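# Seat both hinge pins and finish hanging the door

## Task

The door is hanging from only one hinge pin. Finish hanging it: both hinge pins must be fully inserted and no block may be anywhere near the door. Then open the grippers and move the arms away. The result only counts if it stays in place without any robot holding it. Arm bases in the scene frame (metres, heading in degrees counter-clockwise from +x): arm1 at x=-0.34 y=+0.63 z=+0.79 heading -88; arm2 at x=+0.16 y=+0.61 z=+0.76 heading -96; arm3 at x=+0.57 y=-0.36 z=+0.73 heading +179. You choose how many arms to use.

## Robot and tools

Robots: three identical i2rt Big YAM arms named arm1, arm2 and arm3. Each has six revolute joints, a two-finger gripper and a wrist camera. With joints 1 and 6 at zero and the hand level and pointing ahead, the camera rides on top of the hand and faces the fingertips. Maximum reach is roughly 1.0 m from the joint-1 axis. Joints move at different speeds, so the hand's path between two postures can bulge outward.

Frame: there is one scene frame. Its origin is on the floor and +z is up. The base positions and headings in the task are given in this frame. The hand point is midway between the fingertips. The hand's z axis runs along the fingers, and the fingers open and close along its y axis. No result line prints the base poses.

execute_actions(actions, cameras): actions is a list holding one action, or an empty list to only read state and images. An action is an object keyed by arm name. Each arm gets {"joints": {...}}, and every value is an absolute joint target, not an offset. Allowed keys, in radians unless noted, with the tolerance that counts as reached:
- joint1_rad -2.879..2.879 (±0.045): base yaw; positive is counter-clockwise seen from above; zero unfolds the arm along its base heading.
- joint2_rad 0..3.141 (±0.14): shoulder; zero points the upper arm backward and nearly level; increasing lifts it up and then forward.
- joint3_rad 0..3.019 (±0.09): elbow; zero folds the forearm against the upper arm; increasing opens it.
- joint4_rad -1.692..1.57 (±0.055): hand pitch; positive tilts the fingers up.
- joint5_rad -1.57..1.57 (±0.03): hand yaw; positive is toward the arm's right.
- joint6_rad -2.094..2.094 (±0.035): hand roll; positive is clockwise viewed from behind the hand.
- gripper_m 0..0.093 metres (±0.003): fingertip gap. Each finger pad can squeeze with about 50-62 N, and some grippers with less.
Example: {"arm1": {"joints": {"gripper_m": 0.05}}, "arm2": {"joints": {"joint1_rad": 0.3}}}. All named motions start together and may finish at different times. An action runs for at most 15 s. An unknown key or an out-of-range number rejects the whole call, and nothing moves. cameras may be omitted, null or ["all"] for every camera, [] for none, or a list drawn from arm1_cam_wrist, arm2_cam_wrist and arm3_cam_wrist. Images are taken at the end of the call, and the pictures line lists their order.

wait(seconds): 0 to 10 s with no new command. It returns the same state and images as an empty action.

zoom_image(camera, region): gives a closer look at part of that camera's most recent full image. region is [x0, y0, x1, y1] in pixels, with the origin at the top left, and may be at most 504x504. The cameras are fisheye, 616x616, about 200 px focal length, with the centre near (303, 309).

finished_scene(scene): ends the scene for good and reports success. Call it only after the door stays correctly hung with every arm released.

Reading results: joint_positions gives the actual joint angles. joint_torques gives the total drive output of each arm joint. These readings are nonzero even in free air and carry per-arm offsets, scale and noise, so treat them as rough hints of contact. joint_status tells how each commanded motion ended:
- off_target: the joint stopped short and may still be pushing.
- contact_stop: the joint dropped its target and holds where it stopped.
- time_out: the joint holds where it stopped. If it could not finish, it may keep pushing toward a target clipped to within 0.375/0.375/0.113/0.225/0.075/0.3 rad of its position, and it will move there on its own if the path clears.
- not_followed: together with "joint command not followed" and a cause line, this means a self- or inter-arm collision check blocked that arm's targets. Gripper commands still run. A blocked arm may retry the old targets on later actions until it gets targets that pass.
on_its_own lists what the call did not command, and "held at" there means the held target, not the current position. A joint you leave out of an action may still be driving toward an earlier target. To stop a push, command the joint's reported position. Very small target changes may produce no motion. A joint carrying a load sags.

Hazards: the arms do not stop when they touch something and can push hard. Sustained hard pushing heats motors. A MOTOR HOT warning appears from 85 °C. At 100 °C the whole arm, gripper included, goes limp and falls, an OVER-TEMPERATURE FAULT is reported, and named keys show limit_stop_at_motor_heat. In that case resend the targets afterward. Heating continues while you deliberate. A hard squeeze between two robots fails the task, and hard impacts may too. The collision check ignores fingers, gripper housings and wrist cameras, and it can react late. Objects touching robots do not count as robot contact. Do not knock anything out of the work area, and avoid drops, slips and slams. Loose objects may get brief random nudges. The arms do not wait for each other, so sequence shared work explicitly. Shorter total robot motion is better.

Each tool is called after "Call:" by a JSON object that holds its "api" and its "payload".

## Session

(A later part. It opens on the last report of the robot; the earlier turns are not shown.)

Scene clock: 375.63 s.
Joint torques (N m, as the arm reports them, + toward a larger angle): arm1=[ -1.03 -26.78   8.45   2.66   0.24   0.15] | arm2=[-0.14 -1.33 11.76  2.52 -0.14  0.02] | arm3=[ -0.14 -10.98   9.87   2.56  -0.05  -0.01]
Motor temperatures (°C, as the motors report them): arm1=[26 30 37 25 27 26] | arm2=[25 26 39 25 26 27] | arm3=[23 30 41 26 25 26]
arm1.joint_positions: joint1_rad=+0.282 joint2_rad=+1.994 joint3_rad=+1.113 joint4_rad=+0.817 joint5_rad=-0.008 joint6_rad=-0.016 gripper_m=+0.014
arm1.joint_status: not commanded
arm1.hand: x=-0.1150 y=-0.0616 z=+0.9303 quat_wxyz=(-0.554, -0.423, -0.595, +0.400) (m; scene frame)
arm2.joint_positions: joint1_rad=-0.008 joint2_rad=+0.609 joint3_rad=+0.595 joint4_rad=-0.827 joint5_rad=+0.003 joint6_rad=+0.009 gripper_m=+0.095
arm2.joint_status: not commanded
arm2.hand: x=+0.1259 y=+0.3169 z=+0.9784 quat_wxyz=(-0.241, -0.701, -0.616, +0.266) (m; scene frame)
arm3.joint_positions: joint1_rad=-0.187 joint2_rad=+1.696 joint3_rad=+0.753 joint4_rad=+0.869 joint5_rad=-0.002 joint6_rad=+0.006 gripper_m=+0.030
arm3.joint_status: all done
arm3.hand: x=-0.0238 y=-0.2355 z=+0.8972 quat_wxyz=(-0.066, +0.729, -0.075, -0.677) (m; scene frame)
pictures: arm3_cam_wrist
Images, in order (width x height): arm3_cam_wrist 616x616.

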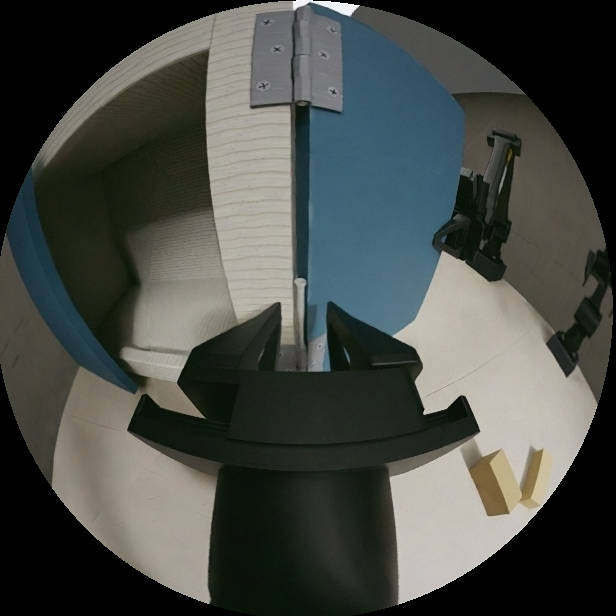

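Call:
{"api": "execute_actions", "payload": {"actions": [{"arm3":{"joints":{"joint3_rad":0.81,"joint4_rad":0.90}}}], "cameras": []}}

Call:
{"api": "execute_actions", "payload": {"actions": [{"arm3":{"joints":{"gripper_m":0.0}}}], "cameras": []}}

Call:
{"api": "execute_actions", "payload": {"actions": [{"arm3":{"joints":{"joint2_rad":1.82,"joint3_rad":0.77,"joint4_rad":0.99}}}], "cameras": ["arm3_cam_wrist"]}}

Scene clock: 382.17 s.
Joint torques (N m, as the arm reports them, + toward a larger angle): arm1=[ -0.93 -26.86   8.44   2.67   0.23   0.16] | arm2=[ 0.05 -1.73 11.74  2.52 -0.13 -0.02] | arm3=[ -0.22 -10.72  10.17   2.56  -0.04   0.01]
Motor temperatures (°C, as the motors report them): arm1=[26 30 37 25 27 26] | arm2=[25 26 39 25 26 27] | arm3=[23 31 41 26 25 26]
arm1.joint_positions: joint1_rad=+0.282 joint2_rad=+1.994 joint3_rad=+1.113 joint4_rad=+0.817 joint5_rad=-0.008 joint6_rad=-0.016 gripper_m=+0.014
arm1.joint_status: not commanded
arm1.hand: x=-0.1150 y=-0.0616 z=+0.9303 quat_wxyz=(-0.554, -0.423, -0.595, +0.400) (m; scene frame)
arm2.joint_positions: joint1_rad=-0.008 joint2_rad=+0.609 joint3_rad=+0.595 joint4_rad=-0.827 joint5_rad=+0.003 joint6_rad=+0.009 gripper_m=+0.095
arm2.joint_status: not commanded
arm2.hand: x=+0.1259 y=+0.3169 z=+0.9784 quat_wxyz=(-0.241, -0.701, -0.616, +0.266) (m; scene frame)
arm3.joint_positions: joint1_rad=-0.187 joint2_rad=+1.696 joint3_rad=+0.770 joint4_rad=+0.879 joint5_rad=-0.002 joint6_rad=+0.006 gripper_m=+0.030
arm3.joint_status: all done
arm3.hand: x=-0.0294 y=-0.2343 z=+0.9078 quat_wxyz=(-0.067, +0.720, -0.074, -0.687) (m; scene frame)
pictures: none
No camera images: the call's "cameras" was empty. Leave "cameras" out to get every camera's image.

Scene clock: 382.70 s.
Joint torques (N m, as the arm reports them, + toward a larger angle): arm1=[ -0.88 -26.7    8.44   2.7    0.23   0.16] | arm2=[ 0.05 -1.66 11.61  2.56 -0.09  0.01] | arm3=[  0.12 -10.77  10.05   2.49   0.1   -0.02]
Motor temperatures (°C, as the motors report them): arm1=[26 30 37 25 27 26] | arm2=[25 26 39 25 26 27] | arm3=[23 31 41 26 25 26]
arm1.joint_positions: joint1_rad=+0.282 joint2_rad=+1.994 joint3_rad=+1.113 joint4_rad=+0.817 joint5_rad=-0.008 joint6_rad=-0.016 gripper_m=+0.014
arm1.joint_status: not commanded
arm1.hand: x=-0.1150 y=-0.0616 z=+0.9303 quat_wxyz=(-0.554, -0.423, -0.595, +0.400) (m; scene frame)
arm2.joint_positions: joint1_rad=-0.008 joint2_rad=+0.609 joint3_rad=+0.595 joint4_rad=-0.827 joint5_rad=+0.003 joint6_rad=+0.009 gripper_m=+0.095
arm2.joint_status: not commanded
arm2.hand: x=+0.1259 y=+0.3169 z=+0.9784 quat_wxyz=(-0.241, -0.701, -0.616, +0.266) (m; scene frame)
arm3.joint_positions: joint1_rad=-0.186 joint2_rad=+1.696 joint3_rad=+0.770 joint4_rad=+0.880 joint5_rad=-0.005 joint6_rad=+0.006 gripper_m=+0.000
arm3.joint_status: all done
arm3.hand: x=-0.0296 y=-0.2351 z=+0.9079 quat_wxyz=(-0.066, +0.720, -0.073, -0.687) (m; scene frame)
pictures: none
No camera images: the call's "cameras" was empty. Leave "cameras" out to get every camera's image.

Scene clock: 383.50 s.
Joint torques (N m, as the arm reports them, + toward a larger angle): arm1=[ -1.06 -26.7    8.46   2.71   0.24   0.16] | arm2=[ 0.09 -2.   11.69  2.42 -0.1  -0.01] | arm3=[-0.24 -7.19  6.83  0.94  0.16 -0.02]
Motor temperatures (°C, as the motors report them): arm1=[26 30 37 25 27 26] | arm2=[25 26 39 25 26 27] | arm3=[23 31 41 26 25 26]
arm1.joint_positions: joint1_rad=+0.282 joint2_rad=+1.994 joint3_rad=+1.113 joint4_rad=+0.817 joint5_rad=-0.008 joint6_rad=-0.016 gripper_m=+0.014
arm1.joint_status: not commanded
arm1.hand: x=-0.1150 y=-0.0616 z=+0.9303 quat_wxyz=(-0.554, -0.423, -0.595, +0.400) (m; scene frame)
arm2.joint_positions: joint1_rad=-0.008 joint2_rad=+0.609 joint3_rad=+0.595 joint4_rad=-0.827 joint5_rad=+0.003 joint6_rad=+0.009 gripper_m=+0.095
arm2.joint_status: not commanded
arm2.hand: x=+0.1259 y=+0.3169 z=+0.9784 quat_wxyz=(-0.241, -0.701, -0.616, +0.266) (m; scene frame)
arm3.joint_positions: joint1_rad=-0.186 joint2_rad=+1.764 joint3_rad=+0.763 joint4_rad=+1.011 joint5_rad=-0.007 joint6_rad=+0.006 gripper_m=+0.000
arm3.joint_status: all done
arm3.hand: x=-0.0311 y=-0.2351 z=+0.8969 quat_wxyz=(-0.068, +0.700, -0.070, -0.708) (m; scene frame)
pictures: arm3_cam_wrist
Images, in order (width x height): arm3_cam_wrist 616x616.

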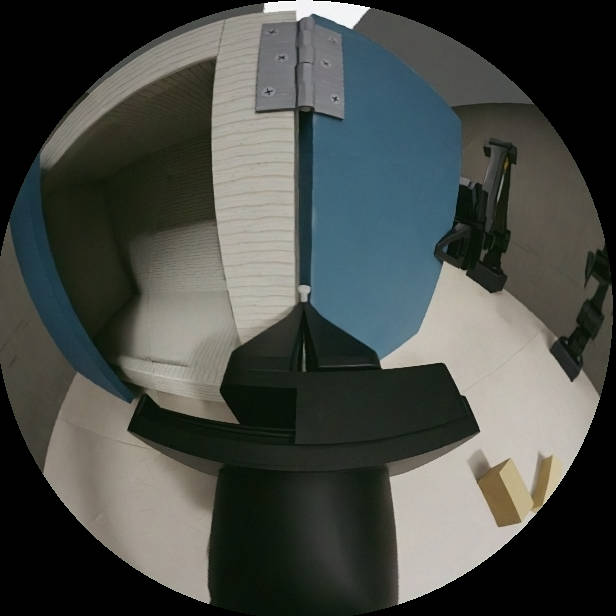

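Call:
{"api": "execute_actions", "payload": {"actions": [{"arm3":{"joints":{"joint2_rad":1.90,"joint3_rad":0.74,"joint4_rad":0.96}}}], "cameras": ["arm3_cam_wrist"]}}

Scene clock: 387.30 s.
Joint torques (N m, as the arm reports them, + toward a larger angle): arm1=[ -0.92 -26.61   8.47   2.68   0.23   0.16] | arm2=[ 0.29 -1.16 11.67  2.46 -0.08  0.  ] | arm3=[-0.31 -6.31  4.63 -0.2   0.01 -0.01]
Motor temperatures (°C, as the motors report them): arm1=[26 31 37 25 27 26] | arm2=[25 26 39 25 26 27] | arm3=[23 30 40 26 25 26]
arm1.joint_positions: joint1_rad=+0.282 joint2_rad=+1.994 joint3_rad=+1.113 joint4_rad=+0.817 joint5_rad=-0.008 joint6_rad=-0.016 gripper_m=+0.014
arm1.joint_status: not commanded
arm1.hand: x=-0.1150 y=-0.0616 z=+0.9303 quat_wxyz=(-0.554, -0.423, -0.595, +0.400) (m; scene frame)
arm2.joint_positions: joint1_rad=-0.008 joint2_rad=+0.609 joint3_rad=+0.595 joint4_rad=-0.827 joint5_rad=+0.003 joint6_rad=+0.009 gripper_m=+0.095
arm2.joint_status: not commanded
arm2.hand: x=+0.1259 y=+0.3169 z=+0.9784 quat_wxyz=(-0.241, -0.701, -0.616, +0.266) (m; scene frame)
arm3.joint_positions: joint1_rad=-0.186 joint2_rad=+1.830 joint3_rad=+0.754 joint4_rad=+1.012 joint5_rad=-0.004 joint6_rad=+0.006 gripper_m=+0.000
arm3.joint_status: all done
arm3.hand: x=-0.0290 y=-0.2349 z=+0.8540 quat_wxyz=(-0.066, +0.726, -0.074, -0.681) (m; scene frame)
pictures: arm3_cam_wrist
Images, in order (width x height): arm3_cam_wrist 616x616.

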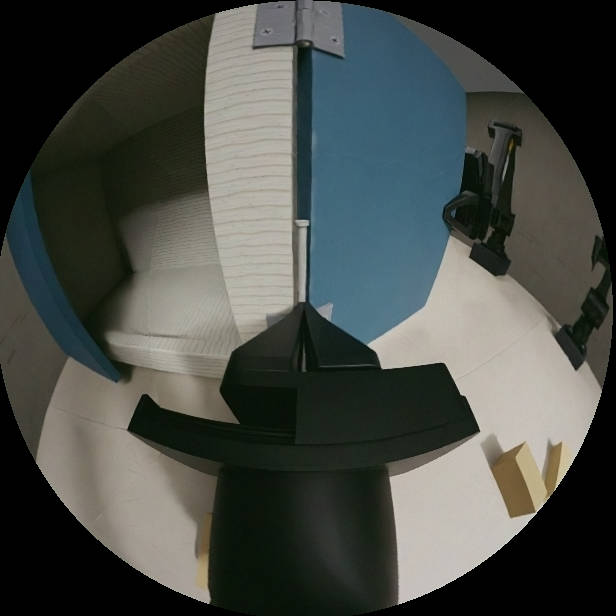

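Call:
{"api": "execute_actions", "payload": {"actions": [{"arm3":{"joints":{"joint2_rad":1.80,"gripper_m":0.04}}}], "cameras": []}}

Call:
{"api": "execute_actions", "payload": {"actions": [{"arm3":{"joints":{"joint2_rad":1.62,"joint3_rad":0.56,"joint4_rad":0.95}}}], "cameras": ["arm3_cam_wrist"]}}

Call:
{"api": "zoom_image", "payload": {"camera": "arm3_cam_wrist", "region": [260, 190, 350, 340]}}

Scene clock: 393.83 s.
Joint torques (N m, as the arm reports them, + toward a larger angle): arm1=[ -0.81 -26.7    8.42   2.71   0.24   0.17] | arm2=[ 0.01 -1.5  11.7   2.57 -0.15  0.  ] | arm3=[  0.4  -13.55   5.72   1.42  -0.31   0.  ]
Motor temperatures (°C, as the motors report them): arm1=[26 31 37 25 27 26] | arm2=[25 26 39 25 26 27] | arm3=[23 30 39 26 25 26]
arm1.joint_positions: joint1_rad=+0.282 joint2_rad=+1.994 joint3_rad=+1.113 joint4_rad=+0.817 joint5_rad=-0.008 joint6_rad=-0.016 gripper_m=+0.014
arm1.joint_status: not commanded
arm1.hand: x=-0.1150 y=-0.0616 z=+0.9303 quat_wxyz=(-0.554, -0.423, -0.595, +0.400) (m; scene frame)
arm2.joint_positions: joint1_rad=-0.008 joint2_rad=+0.609 joint3_rad=+0.595 joint4_rad=-0.827 joint5_rad=+0.003 joint6_rad=+0.009 gripper_m=+0.095
arm2.joint_status: not commanded
arm2.hand: x=+0.1259 y=+0.3169 z=+0.9784 quat_wxyz=(-0.241, -0.701, -0.616, +0.266) (m; scene frame)
arm3.joint_positions: joint1_rad=-0.198 joint2_rad=+1.824 joint3_rad=+0.742 joint4_rad=+0.970 joint5_rad=+0.004 joint6_rad=+0.006 gripper_m=+0.040
arm3.joint_status: all done
arm3.hand: x=-0.0221 y=-0.2277 z=+0.8419 quat_wxyz=(-0.071, +0.741, -0.083, -0.663) (m; scene frame)
pictures: none
No camera images: the call's "cameras" was empty. Leave "cameras" out to get every camera's image.

Scene clock: 394.73 s.
Joint torques (N m, as the arm reports them, + toward a larger angle): arm1=[ -0.78 -26.73   8.47   2.68   0.24   0.16] | arm2=[ 0.21 -1.43 11.79  2.53 -0.09  0.  ] | arm3=[ 0.64 -9.42  5.71  1.44 -0.32 -0.05]
Motor temperatures (°C, as the motors report them): arm1=[26 31 37 25 27 26] | arm2=[25 26 39 25 26 27] | arm3=[23 30 39 26 25 26]
arm1.joint_positions: joint1_rad=+0.282 joint2_rad=+1.994 joint3_rad=+1.113 joint4_rad=+0.817 joint5_rad=-0.008 joint6_rad=-0.016 gripper_m=+0.014
arm1.joint_status: not commanded
arm1.hand: x=-0.1150 y=-0.0616 z=+0.9303 quat_wxyz=(-0.554, -0.423, -0.595, +0.400) (m; scene frame)
arm2.joint_positions: joint1_rad=-0.008 joint2_rad=+0.609 joint3_rad=+0.595 joint4_rad=-0.827 joint5_rad=+0.003 joint6_rad=+0.009 gripper_m=+0.095
arm2.joint_status: not commanded
arm2.hand: x=+0.1259 y=+0.3169 z=+0.9784 quat_wxyz=(-0.241, -0.701, -0.616, +0.266) (m; scene frame)
arm3.joint_positions: joint1_rad=-0.198 joint2_rad=+1.625 joint3_rad=+0.563 joint4_rad=+0.958 joint5_rad=+0.004 joint6_rad=+0.006 gripper_m=+0.040
arm3.joint_status: all done
arm3.hand: x=+0.0417 y=-0.2416 z=+0.8728 quat_wxyz=(-0.071, +0.738, -0.082, -0.666) (m; scene frame)
pictures: arm3_cam_wrist
Images, in order (width x height): arm3_cam_wrist 616x616.

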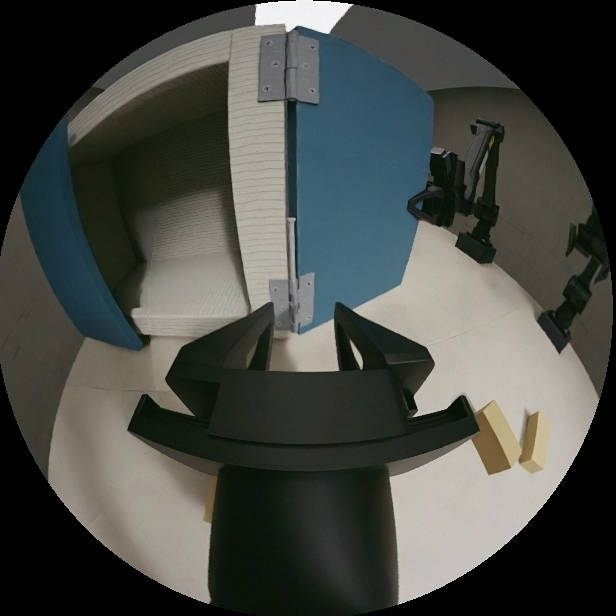

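Region (260, 190, 350, 340) of arm3_cam_wrist's 616x616 image, scaled by 3.360, with more detail than that image has; it fills the left 302 columns of this view, and the rest is white.

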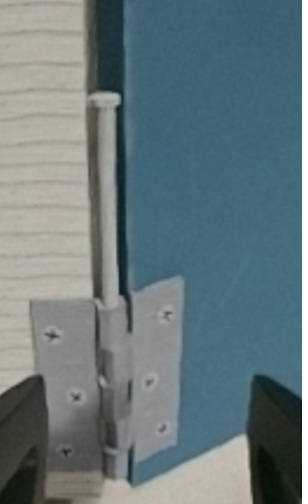

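Call:
{"api": "zoom_image", "payload": {"camera": "arm3_cam_wrist", "region": [275, 265, 320, 335]}}

Region (275, 265, 320, 335) of arm3_cam_wrist's 616x616 image, scaled by 7.200, with more detail than that image has; it fills the left 324 columns of this view, and the rest is white.

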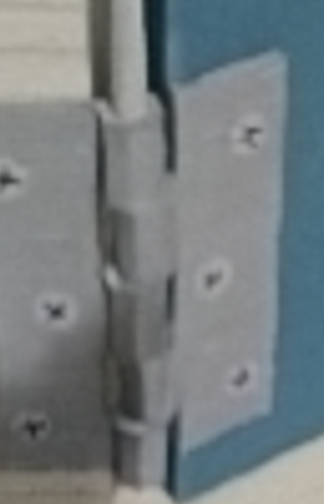

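Call:
{"api": "execute_actions", "payload": {"actions": [{"arm1":{"joints":{"joint2_rad":1.80,"joint3_rad":1.17}},"arm3":{"joints":{"joint1_rad":-0.175}}}], "cameras": ["arm3_cam_wrist"]}}

Call:
{"api": "zoom_image", "payload": {"camera": "arm3_cam_wrist", "region": [270, 255, 330, 335]}}

Scene clock: 412.10 s.
Joint torques (N m, as the arm reports them, + toward a larger angle): arm1=[ -1.02 -33.92  11.01   3.85   0.32   0.15] | arm2=[-0.13 -1.43 11.69  2.53 -0.13 -0.01] | arm3=[ 1.46 -9.19  5.6   1.39 -0.29  0.01]
Motor temperatures (°C, as the motors report them): arm1=[26 33 38 26 27 26] | arm2=[25 26 40 25 26 27] | arm3=[23 31 37 26 25 26]
arm1.joint_positions: joint1_rad=+0.283 joint2_rad=+1.978 joint3_rad=+1.114 joint4_rad=+0.783 joint5_rad=-0.009 joint6_rad=-0.016 gripper_m=+0.014
arm1.joint_status: joint2_rad time_out (moved -0.016 of -0.194); the others done
arm1.on_its_own: joint2_rad reads +1.978 and still pushes toward +1.800 since a time_out
arm1.hand: x=-0.1145 y=-0.0607 z=+0.9331 quat_wxyz=(-0.549, -0.426, -0.601, +0.395) (m; scene frame)
arm2.joint_positions: joint1_rad=-0.008 joint2_rad=+0.609 joint3_rad=+0.595 joint4_rad=-0.827 joint5_rad=+0.003 joint6_rad=+0.009 gripper_m=+0.095
arm2.joint_status: not commanded
arm2.hand: x=+0.1259 y=+0.3169 z=+0.9784 quat_wxyz=(-0.241, -0.701, -0.616, +0.266) (m; scene frame)
arm3.joint_positions: joint1_rad=-0.190 joint2_rad=+1.625 joint3_rad=+0.563 joint4_rad=+0.958 joint5_rad=+0.004 joint6_rad=+0.006 gripper_m=+0.040
arm3.joint_status: all done
arm3.hand: x=+0.0408 y=-0.2458 z=+0.8728 quat_wxyz=(-0.069, +0.738, -0.079, -0.666) (m; scene frame)
pictures: arm3_cam_wrist
Images, in order (width x height): arm3_cam_wrist 616x616.

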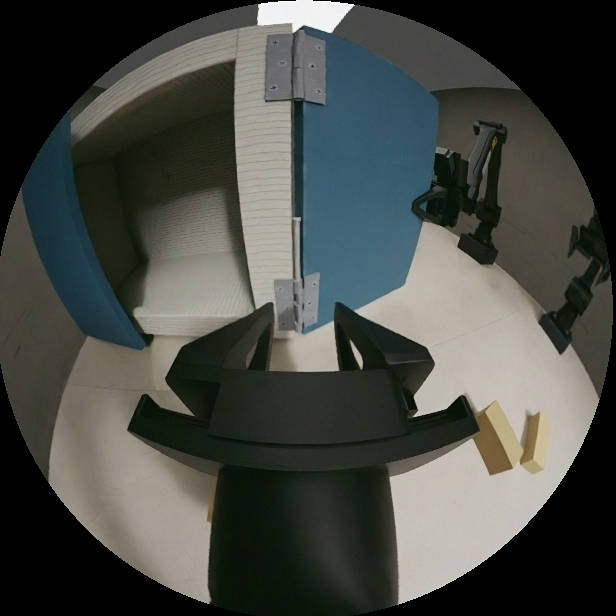

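Region (270, 255, 330, 335) of arm3_cam_wrist's 616x616 image, scaled by 6.300, with more detail than that image has; it fills the left 378 columns of this view, and the rest is white.

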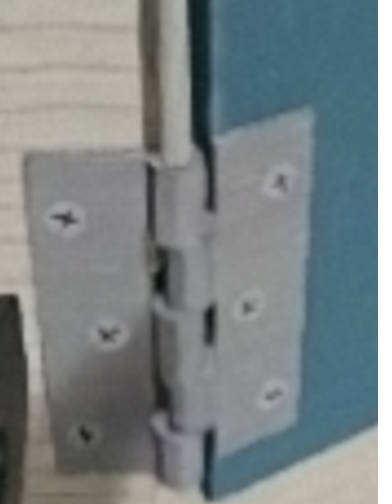

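Call:
{"api": "execute_actions", "payload": {"actions": [{"arm1":{"joints":{"joint2_rad":2.02,"joint3_rad":1.11,"joint4_rad":0.83}}}], "cameras": ["arm3_cam_wrist"]}}

Call:
{"api": "zoom_image", "payload": {"camera": "arm3_cam_wrist", "region": [270, 255, 330, 335]}}

Scene clock: 419.20 s.
Joint torques (N m, as the arm reports them, + toward a larger angle): arm1=[ -1.16 -16.91   5.97   2.08   0.3    0.16] | arm2=[ 0.31 -1.52 11.73  2.52 -0.09  0.  ] | arm3=[ 1.21 -9.54  5.58  1.5  -0.3  -0.01]
Motor temperatures (°C, as the motors report them): arm1=[26 34 39 26 27 26] | arm2=[25 26 40 25 26 27] | arm3=[23 31 37 26 25 26]
arm1.joint_positions: joint1_rad=+0.283 joint2_rad=+2.002 joint3_rad=+1.113 joint4_rad=+0.816 joint5_rad=-0.010 joint6_rad=-0.016 gripper_m=+0.014
arm1.joint_status: all done
arm1.hand: x=-0.1142 y=-0.0612 z=+0.9242 quat_wxyz=(-0.552, -0.424, -0.599, +0.397) (m; scene frame)
arm2.joint_positions: joint1_rad=-0.008 joint2_rad=+0.609 joint3_rad=+0.595 joint4_rad=-0.827 joint5_rad=+0.003 joint6_rad=+0.009 gripper_m=+0.095
arm2.joint_status: not commanded
arm2.hand: x=+0.1259 y=+0.3169 z=+0.9784 quat_wxyz=(-0.241, -0.701, -0.616, +0.266) (m; scene frame)
arm3.joint_positions: joint1_rad=-0.190 joint2_rad=+1.625 joint3_rad=+0.563 joint4_rad=+0.958 joint5_rad=+0.004 joint6_rad=+0.006 gripper_m=+0.040
arm3.joint_status: not commanded
arm3.hand: x=+0.0408 y=-0.2458 z=+0.8728 quat_wxyz=(-0.069, +0.738, -0.079, -0.666) (m; scene frame)
pictures: arm3_cam_wrist
Images, in order (width x height): arm3_cam_wrist 616x616.

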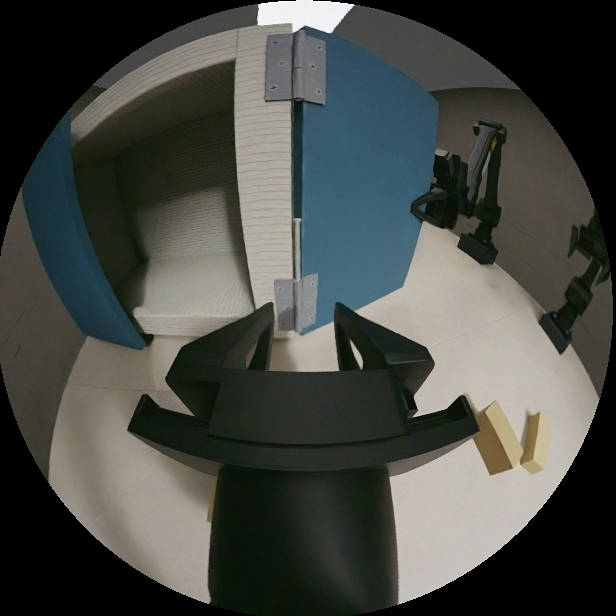

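Region (270, 255, 330, 335) of arm3_cam_wrist's 616x616 image, scaled by 6.300, with more detail than that image has; it fills the left 378 columns of this view, and the rest is white.

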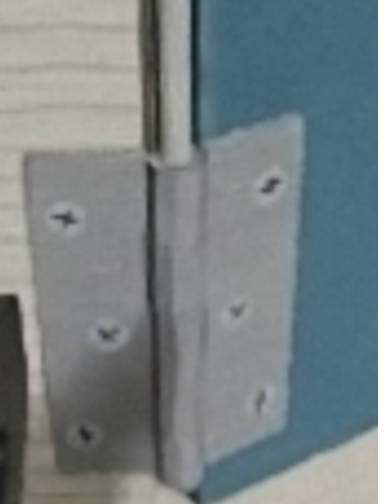

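Call:
{"api": "execute_actions", "payload": {"actions": [{"arm3":{"joints":{"joint1_rad":-0.18,"joint2_rad":1.70,"joint3_rad":0.82,"joint4_rad":0.88,"joint5_rad":0}}}], "cameras": ["arm3_cam_wrist"]}}

Scene clock: 425.60 s.
Joint torques (N m, as the arm reports them, + toward a larger angle): arm1=[ -1.04 -17.     6.01   2.01   0.31   0.16] | arm2=[ 0.21 -1.49 11.78  2.49 -0.12  0.01] | arm3=[  0.99 -11.79  10.08   1.8   -0.24   0.04]
Motor temperatures (°C, as the motors report them): arm1=[26 33 38 26 27 26] | arm2=[25 26 40 25 26 27] | arm3=[23 31 37 26 25 26]
arm1.joint_positions: joint1_rad=+0.283 joint2_rad=+2.002 joint3_rad=+1.113 joint4_rad=+0.816 joint5_rad=-0.010 joint6_rad=-0.016 gripper_m=+0.014
arm1.joint_status: not commanded
arm1.hand: x=-0.1142 y=-0.0612 z=+0.9242 quat_wxyz=(-0.552, -0.424, -0.599, +0.397) (m; scene frame)
arm2.joint_positions: joint1_rad=-0.008 joint2_rad=+0.609 joint3_rad=+0.595 joint4_rad=-0.827 joint5_rad=+0.003 joint6_rad=+0.009 gripper_m=+0.095
arm2.joint_status: not commanded
arm2.hand: x=+0.1259 y=+0.3169 z=+0.9784 quat_wxyz=(-0.241, -0.701, -0.616, +0.266) (m; scene frame)
arm3.joint_positions: joint1_rad=-0.190 joint2_rad=+1.704 joint3_rad=+0.781 joint4_rad=+0.881 joint5_rad=+0.003 joint6_rad=+0.002 gripper_m=+0.040
arm3.joint_status: all done
arm3.hand: x=-0.0327 y=-0.2307 z=+0.9088 quat_wxyz=(-0.072, +0.718, -0.076, -0.688) (m; scene frame)
pictures: arm3_cam_wrist
Images, in order (width x height): arm3_cam_wrist 616x616.

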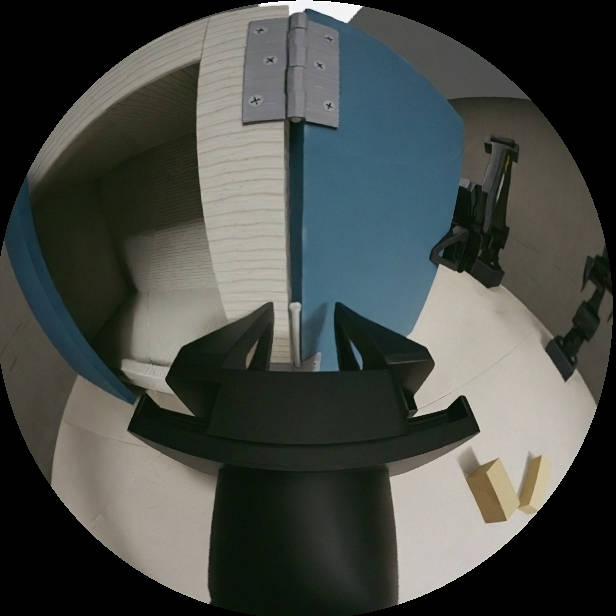

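Call:
{"api": "execute_actions", "payload": {"actions": [{"arm3":{"joints":{"joint1_rad":-0.165,"joint2_rad":1.62,"joint3_rad":0.78,"joint4_rad":0.84}}}], "cameras": []}}

Call:
{"api": "execute_actions", "payload": {"actions": [{"arm3":{"joints":{"gripper_m":0.0}}}], "cameras": ["arm3_cam_wrist"]}}

Scene clock: 432.87 s.
Joint torques (N m, as the arm reports them, + toward a larger angle): arm1=[ -1.02 -16.85   5.96   2.1    0.3    0.15] | arm2=[ 0.06 -1.41 11.83  2.5  -0.13  0.02] | arm3=[  0.77 -11.43   7.29   1.45  -0.23   0.01]
Motor temperatures (°C, as the motors report them): arm1=[26 31 37 26 27 26] | arm2=[25 26 40 25 26 27] | arm3=[23 31 39 26 25 26]
arm1.joint_positions: joint1_rad=+0.283 joint2_rad=+2.002 joint3_rad=+1.113 joint4_rad=+0.816 joint5_rad=-0.010 joint6_rad=-0.016 gripper_m=+0.014
arm1.joint_status: not commanded
arm1.hand: x=-0.1142 y=-0.0612 z=+0.9242 quat_wxyz=(-0.552, -0.424, -0.599, +0.397) (m; scene frame)
arm2.joint_positions: joint1_rad=-0.008 joint2_rad=+0.609 joint3_rad=+0.595 joint4_rad=-0.827 joint5_rad=+0.003 joint6_rad=+0.009 gripper_m=+0.095
arm2.joint_status: not commanded
arm2.hand: x=+0.1259 y=+0.3169 z=+0.9784 quat_wxyz=(-0.241, -0.701, -0.616, +0.266) (m; scene frame)
arm3.joint_positions: joint1_rad=-0.179 joint2_rad=+1.628 joint3_rad=+0.780 joint4_rad=+0.849 joint5_rad=+0.003 joint6_rad=+0.002 gripper_m=+0.040
arm3.joint_status: all done
arm3.hand: x=-0.0284 y=-0.2385 z=+0.9455 quat_wxyz=(-0.069, +0.703, -0.070, -0.704) (m; scene frame)
pictures: none
No camera images: the call's "cameras" was empty. Leave "cameras" out to get every camera's image.

Scene clock: 433.43 s.
Joint torques (N m, as the arm reports them, + toward a larger angle): arm1=[ -1.08 -16.84   6.     2.05   0.3    0.16] | arm2=[-0.45 -1.3  11.67  2.44 -0.13 -0.03] | arm3=[  1.24 -11.31   7.17   1.46  -0.23   0.02]
Motor temperatures (°C, as the motors report them): arm1=[26 31 37 25 27 26] | arm2=[25 26 40 25 26 27] | arm3=[23 31 39 26 25 26]
arm1.joint_positions: joint1_rad=+0.283 joint2_rad=+2.002 joint3_rad=+1.113 joint4_rad=+0.816 joint5_rad=-0.010 joint6_rad=-0.016 gripper_m=+0.014
arm1.joint_status: not commanded
arm1.hand: x=-0.1142 y=-0.0612 z=+0.9242 quat_wxyz=(-0.552, -0.424, -0.599, +0.397) (m; scene frame)
arm2.joint_positions: joint1_rad=-0.008 joint2_rad=+0.609 joint3_rad=+0.595 joint4_rad=-0.827 joint5_rad=+0.003 joint6_rad=+0.009 gripper_m=+0.095
arm2.joint_status: not commanded
arm2.hand: x=+0.1259 y=+0.3169 z=+0.9784 quat_wxyz=(-0.241, -0.701, -0.616, +0.266) (m; scene frame)
arm3.joint_positions: joint1_rad=-0.179 joint2_rad=+1.628 joint3_rad=+0.780 joint4_rad=+0.849 joint5_rad=+0.003 joint6_rad=+0.002 gripper_m=+0.000
arm3.joint_status: all done
arm3.hand: x=-0.0284 y=-0.2385 z=+0.9455 quat_wxyz=(-0.069, +0.703, -0.070, -0.704) (m; scene frame)
pictures: arm3_cam_wrist
Images, in order (width x height): arm3_cam_wrist 616x616.

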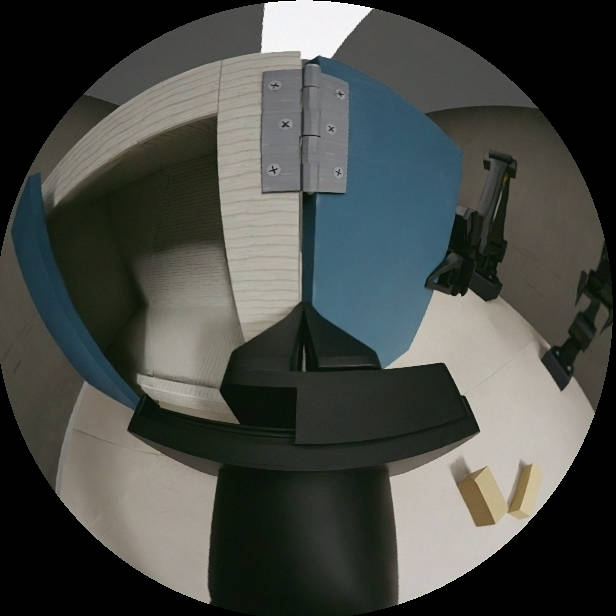

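Call:
{"api": "execute_actions", "payload": {"actions": [{"arm3":{"joints":{"joint1_rad":-0.197,"joint3_rad":0.80}}}], "cameras": []}}

Call:
{"api": "execute_actions", "payload": {"actions": [{"arm3":{"joints":{"joint2_rad":1.80,"joint3_rad":0.78,"joint4_rad":0.92}}}], "cameras": ["arm3_cam_wrist"]}}

Scene clock: 438.77 s.
Joint torques (N m, as the arm reports them, + toward a larger angle): arm1=[ -1.05 -16.78   5.98   2.03   0.31   0.17] | arm2=[-0.02 -1.28 11.76  2.48 -0.08  0.  ] | arm3=[ -1.14 -11.65   9.09   1.47  -0.25   0.02]
Motor temperatures (°C, as the motors report them): arm1=[26 31 36 25 27 26] | arm2=[25 26 40 25 26 27] | arm3=[23 31 39 26 25 26]
arm1.joint_positions: joint1_rad=+0.283 joint2_rad=+2.002 joint3_rad=+1.113 joint4_rad=+0.816 joint5_rad=-0.010 joint6_rad=-0.016 gripper_m=+0.014
arm1.joint_status: not commanded
arm1.hand: x=-0.1142 y=-0.0612 z=+0.9242 quat_wxyz=(-0.552, -0.424, -0.599, +0.397) (m; scene frame)
arm2.joint_positions: joint1_rad=-0.008 joint2_rad=+0.609 joint3_rad=+0.595 joint4_rad=-0.827 joint5_rad=+0.003 joint6_rad=+0.009 gripper_m=+0.095
arm2.joint_status: not commanded
arm2.hand: x=+0.1259 y=+0.3169 z=+0.9784 quat_wxyz=(-0.241, -0.701, -0.616, +0.266) (m; scene frame)
arm3.joint_positions: joint1_rad=-0.181 joint2_rad=+1.628 joint3_rad=+0.780 joint4_rad=+0.849 joint5_rad=+0.003 joint6_rad=+0.002 gripper_m=+0.000
arm3.joint_status: all done
arm3.hand: x=-0.0282 y=-0.2371 z=+0.9455 quat_wxyz=(-0.070, +0.703, -0.071, -0.704) (m; scene frame)
pictures: none
No camera images: the call's "cameras" was empty. Leave "cameras" out to get every camera's image.

Scene clock: 439.57 s.
Joint torques (N m, as the arm reports them, + toward a larger angle): arm1=[ -0.98 -17.23   5.88   1.93   0.33   0.17] | arm2=[ 0.28 -1.42 11.68  2.48 -0.14 -0.02] | arm3=[-1.03 -5.57  6.65  0.72 -0.23  0.  ]
Motor temperatures (°C, as the motors report them): arm1=[26 31 36 25 27 26] | arm2=[25 26 40 25 26 27] | arm3=[23 31 39 26 25 26]
arm1.joint_positions: joint1_rad=+0.283 joint2_rad=+2.004 joint3_rad=+1.114 joint4_rad=+0.819 joint5_rad=-0.010 joint6_rad=-0.016 gripper_m=+0.014
arm1.joint_status: not commanded
arm1.hand: x=-0.1141 y=-0.0616 z=+0.9236 quat_wxyz=(-0.552, -0.424, -0.598, +0.398) (m; scene frame)
arm2.joint_positions: joint1_rad=-0.008 joint2_rad=+0.609 joint3_rad=+0.595 joint4_rad=-0.827 joint5_rad=+0.003 joint6_rad=+0.009 gripper_m=+0.095
arm2.joint_status: not commanded
arm2.hand: x=+0.1259 y=+0.3169 z=+0.9784 quat_wxyz=(-0.241, -0.701, -0.616, +0.266) (m; scene frame)
arm3.joint_positions: joint1_rad=-0.181 joint2_rad=+1.725 joint3_rad=+0.782 joint4_rad=+0.950 joint5_rad=+0.002 joint6_rad=+0.002 gripper_m=+0.000
arm3.joint_status: all done
arm3.hand: x=-0.0353 y=-0.2358 z=+0.9134 quat_wxyz=(-0.070, +0.701, -0.071, -0.706) (m; scene frame)
pictures: arm3_cam_wrist
Images, in order (width x height): arm3_cam_wrist 616x616.

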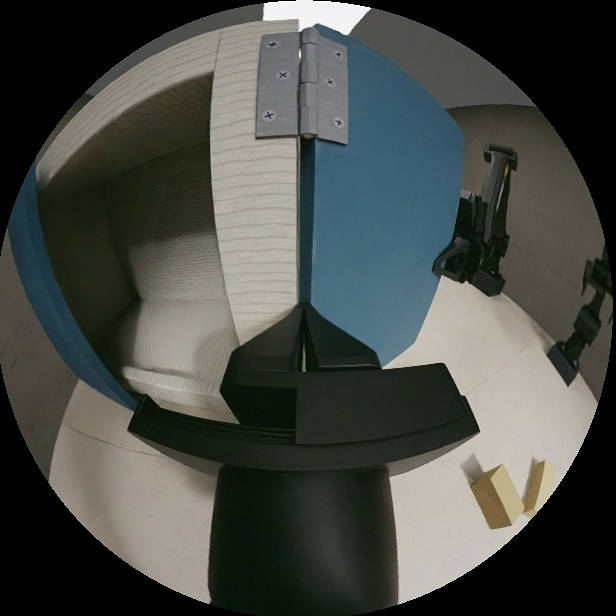

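Call:
{"api": "execute_actions", "payload": {"actions": [{"arm3":{"joints":{"joint2_rad":1.88,"joint3_rad":0.74,"joint4_rad":0.90}}}], "cameras": ["arm3_cam_wrist"]}}

Scene clock: 443.97 s.
Joint torques (N m, as the arm reports them, + toward a larger angle): arm1=[ -1.05 -17.23   5.88   1.93   0.31   0.16] | arm2=[ 0.54 -1.5  11.67  2.53 -0.13  0.01] | arm3=[-1.2  -1.05  3.36 -1.14 -0.21  0.  ]
Motor temperatures (°C, as the motors report them): arm1=[26 30 36 25 27 26] | arm2=[25 26 40 25 26 27] | arm3=[23 31 38 26 25 26]
arm1.joint_positions: joint1_rad=+0.283 joint2_rad=+2.004 joint3_rad=+1.114 joint4_rad=+0.819 joint5_rad=-0.010 joint6_rad=-0.016 gripper_m=+0.014
arm1.joint_status: not commanded
arm1.hand: x=-0.1141 y=-0.0616 z=+0.9236 quat_wxyz=(-0.552, -0.424, -0.598, +0.398) (m; scene frame)
arm2.joint_positions: joint1_rad=-0.008 joint2_rad=+0.609 joint3_rad=+0.595 joint4_rad=-0.827 joint5_rad=+0.003 joint6_rad=+0.009 gripper_m=+0.095
arm2.joint_status: not commanded
arm2.hand: x=+0.1259 y=+0.3169 z=+0.9784 quat_wxyz=(-0.241, -0.701, -0.616, +0.266) (m; scene frame)
arm3.joint_positions: joint1_rad=-0.181 joint2_rad=+1.740 joint3_rad=+0.778 joint4_rad=+0.980 joint5_rad=+0.002 joint6_rad=+0.002 gripper_m=+0.000
arm3.joint_status: joint4_rad time_out (moved +0.030 of -0.050); the others done
arm3.on_its_own: joint2_rad reads +1.740 and still pushes toward +1.880 since a time_out; joint4_rad reads +0.980 and still pushes toward +0.900 since a time_out
arm3.hand: x=-0.0348 y=-0.2358 z=+0.9102 quat_wxyz=(-0.070, +0.697, -0.070, -0.710) (m; scene frame)
pictures: arm3_cam_wrist
Images, in order (width x height): arm3_cam_wrist 616x616.

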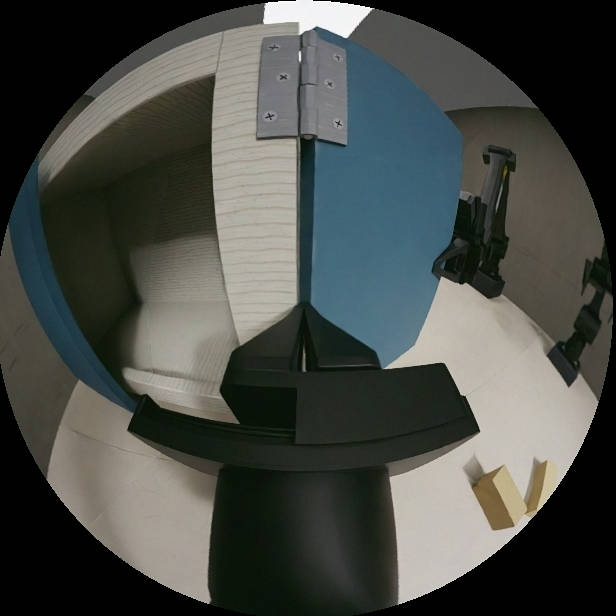

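Call:
{"api": "execute_actions", "payload": {"actions": [{"arm3":{"joints":{"joint2_rad":1.82,"joint3_rad":0.77,"joint4_rad":0.93}},"arm1":{"joints":{"joint2_rad":1.93}}}], "cameras": []}}

Call:
{"api": "execute_actions", "payload": {"actions": [{"arm1":{"joints":{"joint2_rad":1.87}}}], "cameras": []}}

Scene clock: 452.17 s.
Joint torques (N m, as the arm reports them, + toward a larger angle): arm1=[ -1.02 -24.72   5.9    2.     0.32   0.16] | arm2=[ 0.12 -1.49 11.75  2.39 -0.09  0.01] | arm3=[-1.24 -5.43  5.91 -0.28 -0.19  0.01]
Motor temperatures (°C, as the motors report them): arm1=[26 31 36 25 28 26] | arm2=[25 26 40 25 26 27] | arm3=[23 30 37 26 25 26]
arm1.joint_positions: joint1_rad=+0.283 joint2_rad=+2.001 joint3_rad=+1.114 joint4_rad=+0.817 joint5_rad=-0.010 joint6_rad=-0.016 gripper_m=+0.014
arm1.joint_status: all done
arm1.hand: x=-0.1141 y=-0.0615 z=+0.9256 quat_wxyz=(-0.553, -0.423, -0.598, +0.398) (m; scene frame)
arm2.joint_positions: joint1_rad=-0.008 joint2_rad=+0.609 joint3_rad=+0.595 joint4_rad=-0.827 joint5_rad=+0.003 joint6_rad=+0.009 gripper_m=+0.095
arm2.joint_status: not commanded
arm2.hand: x=+0.1259 y=+0.3169 z=+0.9784 quat_wxyz=(-0.241, -0.701, -0.616, +0.266) (m; scene frame)
arm3.joint_positions: joint1_rad=-0.181 joint2_rad=+1.740 joint3_rad=+0.778 joint4_rad=+0.986 joint5_rad=+0.002 joint6_rad=+0.002 gripper_m=+0.000
arm3.joint_status: joint4_rad time_out (moved +0.006 of -0.050); the others done
arm3.on_its_own: joint4_rad reads +0.986 and still pushes toward +0.930 since a time_out
arm3.hand: x=-0.0348 y=-0.2359 z=+0.9117 quat_wxyz=(-0.071, +0.695, -0.070, -0.712) (m; scene frame)
pictures: none
No camera images: the call's "cameras" was empty. Leave "cameras" out to get every camera's image.

not run: a stop came earlier in this reply.

Call:
{"api": "execute_actions", "payload": {"actions": [{"arm3":{"joints":{"joint1_rad":-0.20,"joint2_rad":1.62,"joint3_rad":0.70,"joint4_rad":0.84}},"arm1":{"joints":{"joint2_rad":2.0}}}], "cameras": ["arm3_cam_wrist"]}}

Call:
{"api": "zoom_image", "payload": {"camera": "arm3_cam_wrist", "region": [250, 210, 360, 380]}}

Scene clock: 462.17 s.
Joint torques (N m, as the arm reports them, + toward a larger angle): arm1=[ -0.94 -18.69   5.94   1.97   0.32   0.16] | arm2=[ 0.23 -1.7  11.69  2.47 -0.12  0.01] | arm3=[ -1.25 -10.75   7.72   1.48  -0.18   0.03]
Motor temperatures (°C, as the motors report them): arm1=[26 32 35 25 28 26] | arm2=[25 26 40 25 26 27] | arm3=[23 30 37 26 25 26]
arm1.joint_positions: joint1_rad=+0.283 joint2_rad=+2.002 joint3_rad=+1.114 joint4_rad=+0.817 joint5_rad=-0.010 joint6_rad=-0.016 gripper_m=+0.014
arm1.joint_status: all done
arm1.hand: x=-0.1141 y=-0.0615 z=+0.9247 quat_wxyz=(-0.552, -0.423, -0.598, +0.398) (m; scene frame)
arm2.joint_positions: joint1_rad=-0.008 joint2_rad=+0.609 joint3_rad=+0.595 joint4_rad=-0.827 joint5_rad=+0.003 joint6_rad=+0.009 gripper_m=+0.095
arm2.joint_status: not commanded
arm2.hand: x=+0.1259 y=+0.3169 z=+0.9784 quat_wxyz=(-0.241, -0.701, -0.616, +0.266) (m; scene frame)
arm3.joint_positions: joint1_rad=-0.185 joint2_rad=+1.624 joint3_rad=+0.688 joint4_rad=+0.845 joint5_rad=+0.001 joint6_rad=+0.002 gripper_m=+0.000
arm3.joint_status: all done
arm3.hand: x=+0.0004 y=-0.2410 z=+0.9020 quat_wxyz=(-0.067, +0.735, -0.075, -0.671) (m; scene frame)
pictures: arm3_cam_wrist
Images, in order (width x height): arm3_cam_wrist 616x616.

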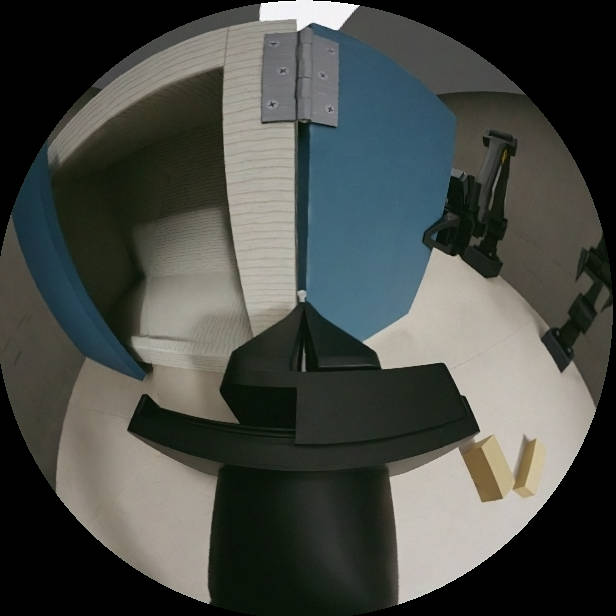

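Region (250, 210, 360, 380) of arm3_cam_wrist's 616x616 image, scaled by 2.965, with more detail than that image has; it fills the left 326 columns of this view, and the rest is white.

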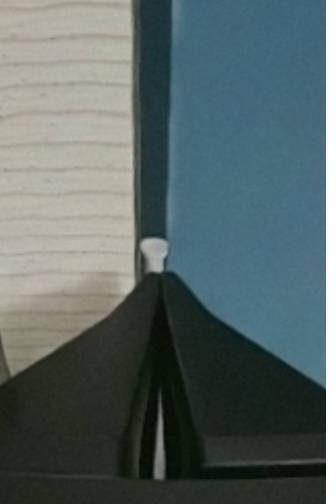

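Call:
{"api": "execute_actions", "payload": {"actions": [{"arm3":{"joints":{"joint2_rad":1.60,"joint3_rad":0.80,"joint4_rad":0.80}}}], "cameras": []}}

Call:
{"api": "execute_actions", "payload": {"actions": [{"arm3":{"joints":{"joint2_rad":1.84,"joint3_rad":0.75,"joint4_rad":0.97}},"arm1":{"joints":{"joint1_rad":0.33,"joint2_rad":2.03}}}], "cameras": ["arm3_cam_wrist"]}}

Scene clock: 476.93 s.
Joint torques (N m, as the arm reports them, + toward a larger angle): arm1=[ -1.06 -18.54   5.91   2.01   0.32   0.17] | arm2=[ 0.22 -2.09 11.63  2.5  -0.12  0.03] | arm3=[ -0.88 -11.85  10.22   1.43  -0.2    0.02]
Motor temperatures (°C, as the motors report them): arm1=[26 31 35 25 28 26] | arm2=[25 26 40 25 26 27] | arm3=[23 31 38 26 25 26]
arm1.joint_positions: joint1_rad=+0.283 joint2_rad=+2.002 joint3_rad=+1.114 joint4_rad=+0.817 joint5_rad=-0.010 joint6_rad=-0.016 gripper_m=+0.014
arm1.joint_status: not commanded
arm1.hand: x=-0.1141 y=-0.0615 z=+0.9247 quat_wxyz=(-0.552, -0.423, -0.598, +0.398) (m; scene frame)
arm2.joint_positions: joint1_rad=-0.008 joint2_rad=+0.609 joint3_rad=+0.595 joint4_rad=-0.827 joint5_rad=+0.003 joint6_rad=+0.009 gripper_m=+0.095
arm2.joint_status: not commanded
arm2.hand: x=+0.1259 y=+0.3169 z=+0.9784 quat_wxyz=(-0.241, -0.701, -0.616, +0.266) (m; scene frame)
arm3.joint_positions: joint1_rad=-0.185 joint2_rad=+1.616 joint3_rad=+0.767 joint4_rad=+0.809 joint5_rad=+0.001 joint6_rad=+0.002 gripper_m=+0.000
arm3.joint_status: all done
arm3.hand: x=-0.0227 y=-0.2364 z=+0.9359 quat_wxyz=(-0.069, +0.717, -0.073, -0.689) (m; scene frame)
pictures: none
No camera images: the call's "cameras" was empty. Leave "cameras" out to get every camera's image.

Scene clock: 477.80 s.
Joint torques (N m, as the arm reports them, + toward a larger angle): arm1=[  1.8  -16.39   5.86   1.9   -1.14   0.14] | arm2=[-0.34 -1.87 11.7   2.51 -0.12 -0.02] | arm3=[-1.01 -9.58  5.24  1.61 -0.2   0.02]
Motor temperatures (°C, as the motors report them): arm1=[26 31 35 25 28 26] | arm2=[25 26 40 25 26 27] | arm3=[23 31 38 26 25 26]
arm1.joint_positions: joint1_rad=+0.302 joint2_rad=+2.004 joint3_rad=+1.114 joint4_rad=+0.820 joint5_rad=+0.020 joint6_rad=-0.013 gripper_m=+0.014
arm1.joint_status: all done
arm1.hand: x=-0.1057 y=-0.0587 z=+0.9240 quat_wxyz=(-0.551, -0.427, -0.595, +0.401) (m; scene frame)
arm2.joint_positions: joint1_rad=-0.008 joint2_rad=+0.609 joint3_rad=+0.595 joint4_rad=-0.827 joint5_rad=+0.003 joint6_rad=+0.009 gripper_m=+0.095
arm2.joint_status: not commanded
arm2.hand: x=+0.1259 y=+0.3169 z=+0.9784 quat_wxyz=(-0.241, -0.701, -0.616, +0.266) (m; scene frame)
arm3.joint_positions: joint1_rad=-0.185 joint2_rad=+1.812 joint3_rad=+0.759 joint4_rad=+0.975 joint5_rad=+0.001 joint6_rad=+0.002 gripper_m=+0.000
arm3.joint_status: all done
arm3.hand: x=-0.0301 y=-0.2348 z=+0.8577 quat_wxyz=(-0.068, +0.730, -0.074, -0.675) (m; scene frame)
pictures: arm3_cam_wrist
Images, in order (width x height): arm3_cam_wrist 616x616.

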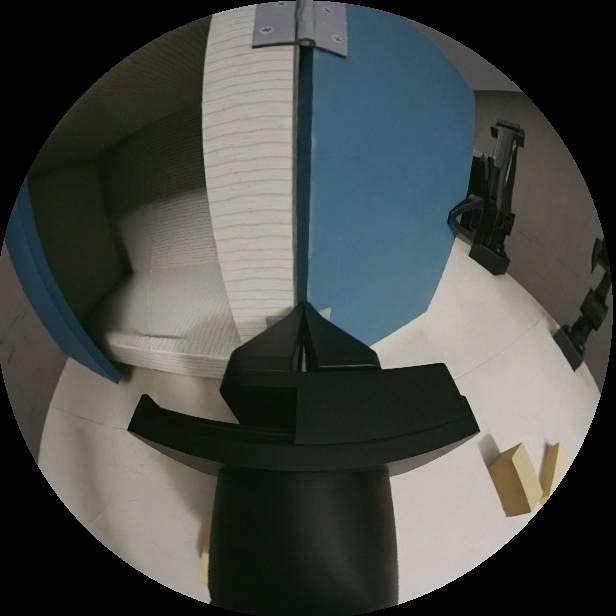

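Went down to .858. Press a bit more, then inspect.

Call:
{"api": "execute_actions", "payload": {"actions": [{"arm3":{"joints":{"joint2_rad":1.90,"joint4_rad":0.98}}}], "cameras": []}}

Call:
{"api": "execute_actions", "payload": {"actions": [{"arm3":{"joints":{"joint2_rad":1.62,"joint3_rad":0.56,"joint4_rad":0.95,"gripper_m":0.05}},"arm1":{"joints":{"gripper_m":0.06,"joint2_rad":2.0,"joint1_rad":0.30}}}]}}

Call:
{"api": "zoom_image", "payload": {"camera": "arm3_cam_wrist", "region": [260, 230, 340, 340]}}

Scene clock: 483.63 s.
Joint torques (N m, as the arm reports them, + toward a larger angle): arm1=[  1.94 -16.37   5.92   1.92  -1.14   0.12] | arm2=[ 0.17 -1.48 11.78  2.43 -0.13  0.01] | arm3=[-1.21 -6.3   5.19  0.68 -0.21  0.  ]
Motor temperatures (°C, as the motors report them): arm1=[26 31 35 25 28 26] | arm2=[25 26 41 25 26 27] | arm3=[23 31 38 26 25 26]
arm1.joint_positions: joint1_rad=+0.302 joint2_rad=+2.004 joint3_rad=+1.114 joint4_rad=+0.820 joint5_rad=+0.020 joint6_rad=-0.013 gripper_m=+0.014
arm1.joint_status: not commanded
arm1.hand: x=-0.1057 y=-0.0587 z=+0.9240 quat_wxyz=(-0.551, -0.427, -0.595, +0.401) (m; scene frame)
arm2.joint_positions: joint1_rad=-0.008 joint2_rad=+0.609 joint3_rad=+0.595 joint4_rad=-0.827 joint5_rad=+0.003 joint6_rad=+0.009 gripper_m=+0.095
arm2.joint_status: not commanded
arm2.hand: x=+0.1259 y=+0.3169 z=+0.9784 quat_wxyz=(-0.241, -0.701, -0.616, +0.266) (m; scene frame)
arm3.joint_positions: joint1_rad=-0.185 joint2_rad=+1.828 joint3_rad=+0.759 joint4_rad=+1.009 joint5_rad=+0.001 joint6_rad=+0.002 gripper_m=+0.000
arm3.joint_status: all done
arm3.hand: x=-0.0307 y=-0.2347 z=+0.8565 quat_wxyz=(-0.069, +0.724, -0.074, -0.682) (m; scene frame)
pictures: none
No camera images: the call's "cameras" was empty. Leave "cameras" out to get every camera's image.

Scene clock: 484.77 s.
Joint torques (N m, as the arm reports them, + toward a larger angle): arm1=[  0.02 -18.78   6.41   1.89  -0.26   0.13] | arm2=[ 0.07 -1.63 11.66  2.43 -0.12  0.01] | arm3=[ 0.49 -8.47  6.56  1.62 -0.3   0.02]
Motor temperatures (°C, as the motors report them): arm1=[26 31 35 25 28 26] | arm2=[25 26 41 25 26 27] | arm3=[23 31 38 26 25 26]
arm1.joint_positions: joint1_rad=+0.300 joint2_rad=+2.004 joint3_rad=+1.107 joint4_rad=+0.820 joint5_rad=+0.002 joint6_rad=-0.013 gripper_m=+0.060
arm1.joint_status: all done
arm1.hand: x=-0.1049 y=-0.0562 z=+0.9207 quat_wxyz=(-0.552, -0.424, -0.600, +0.394) (m; scene frame)
arm2.joint_positions: joint1_rad=-0.008 joint2_rad=+0.609 joint3_rad=+0.595 joint4_rad=-0.827 joint5_rad=+0.003 joint6_rad=+0.009 gripper_m=+0.095
arm2.joint_status: not commanded
arm2.hand: x=+0.1259 y=+0.3169 z=+0.9784 quat_wxyz=(-0.241, -0.701, -0.616, +0.266) (m; scene frame)
arm3.joint_positions: joint1_rad=-0.200 joint2_rad=+1.614 joint3_rad=+0.552 joint4_rad=+0.951 joint5_rad=+0.004 joint6_rad=+0.002 gripper_m=+0.050
arm3.joint_status: all done
arm3.hand: x=+0.0462 y=-0.2415 z=+0.8719 quat_wxyz=(-0.073, +0.741, -0.082, -0.663) (m; scene frame)
pictures: arm1_cam_wrist, arm2_cam_wrist, arm3_cam_wrist
Images, in order (width x height): arm1_cam_wrist 616x616, arm2_cam_wrist 616x616, arm3_cam_wrist 616x616.

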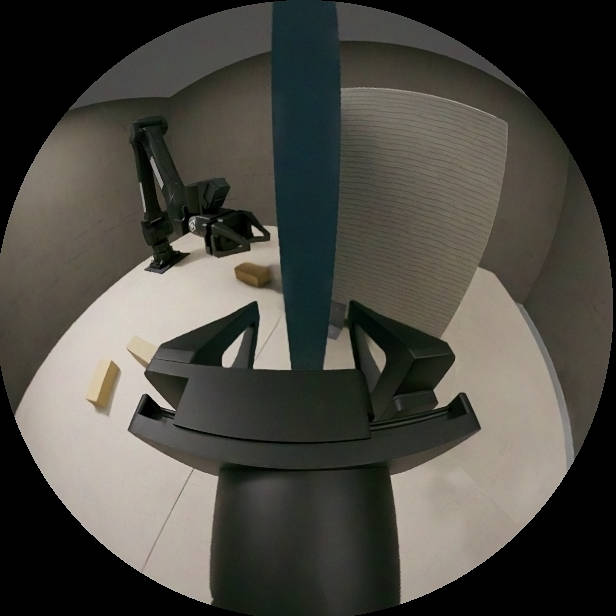

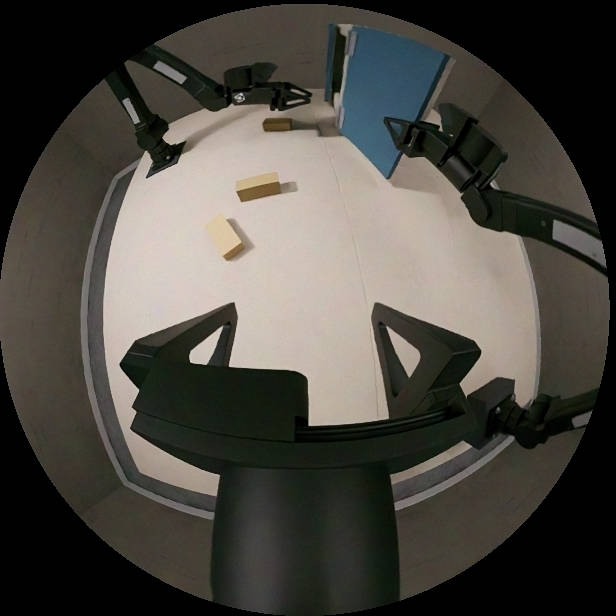

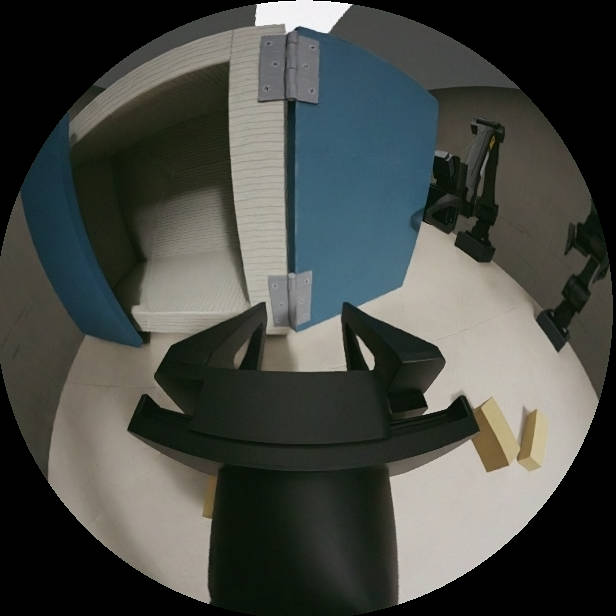

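Region (260, 230, 340, 340) of arm3_cam_wrist's 616x616 image, scaled by 4.582, with more detail than that image has; it fills the left 367 columns of this view, and the rest is white.

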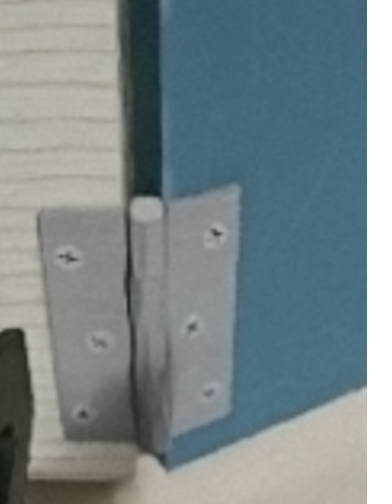

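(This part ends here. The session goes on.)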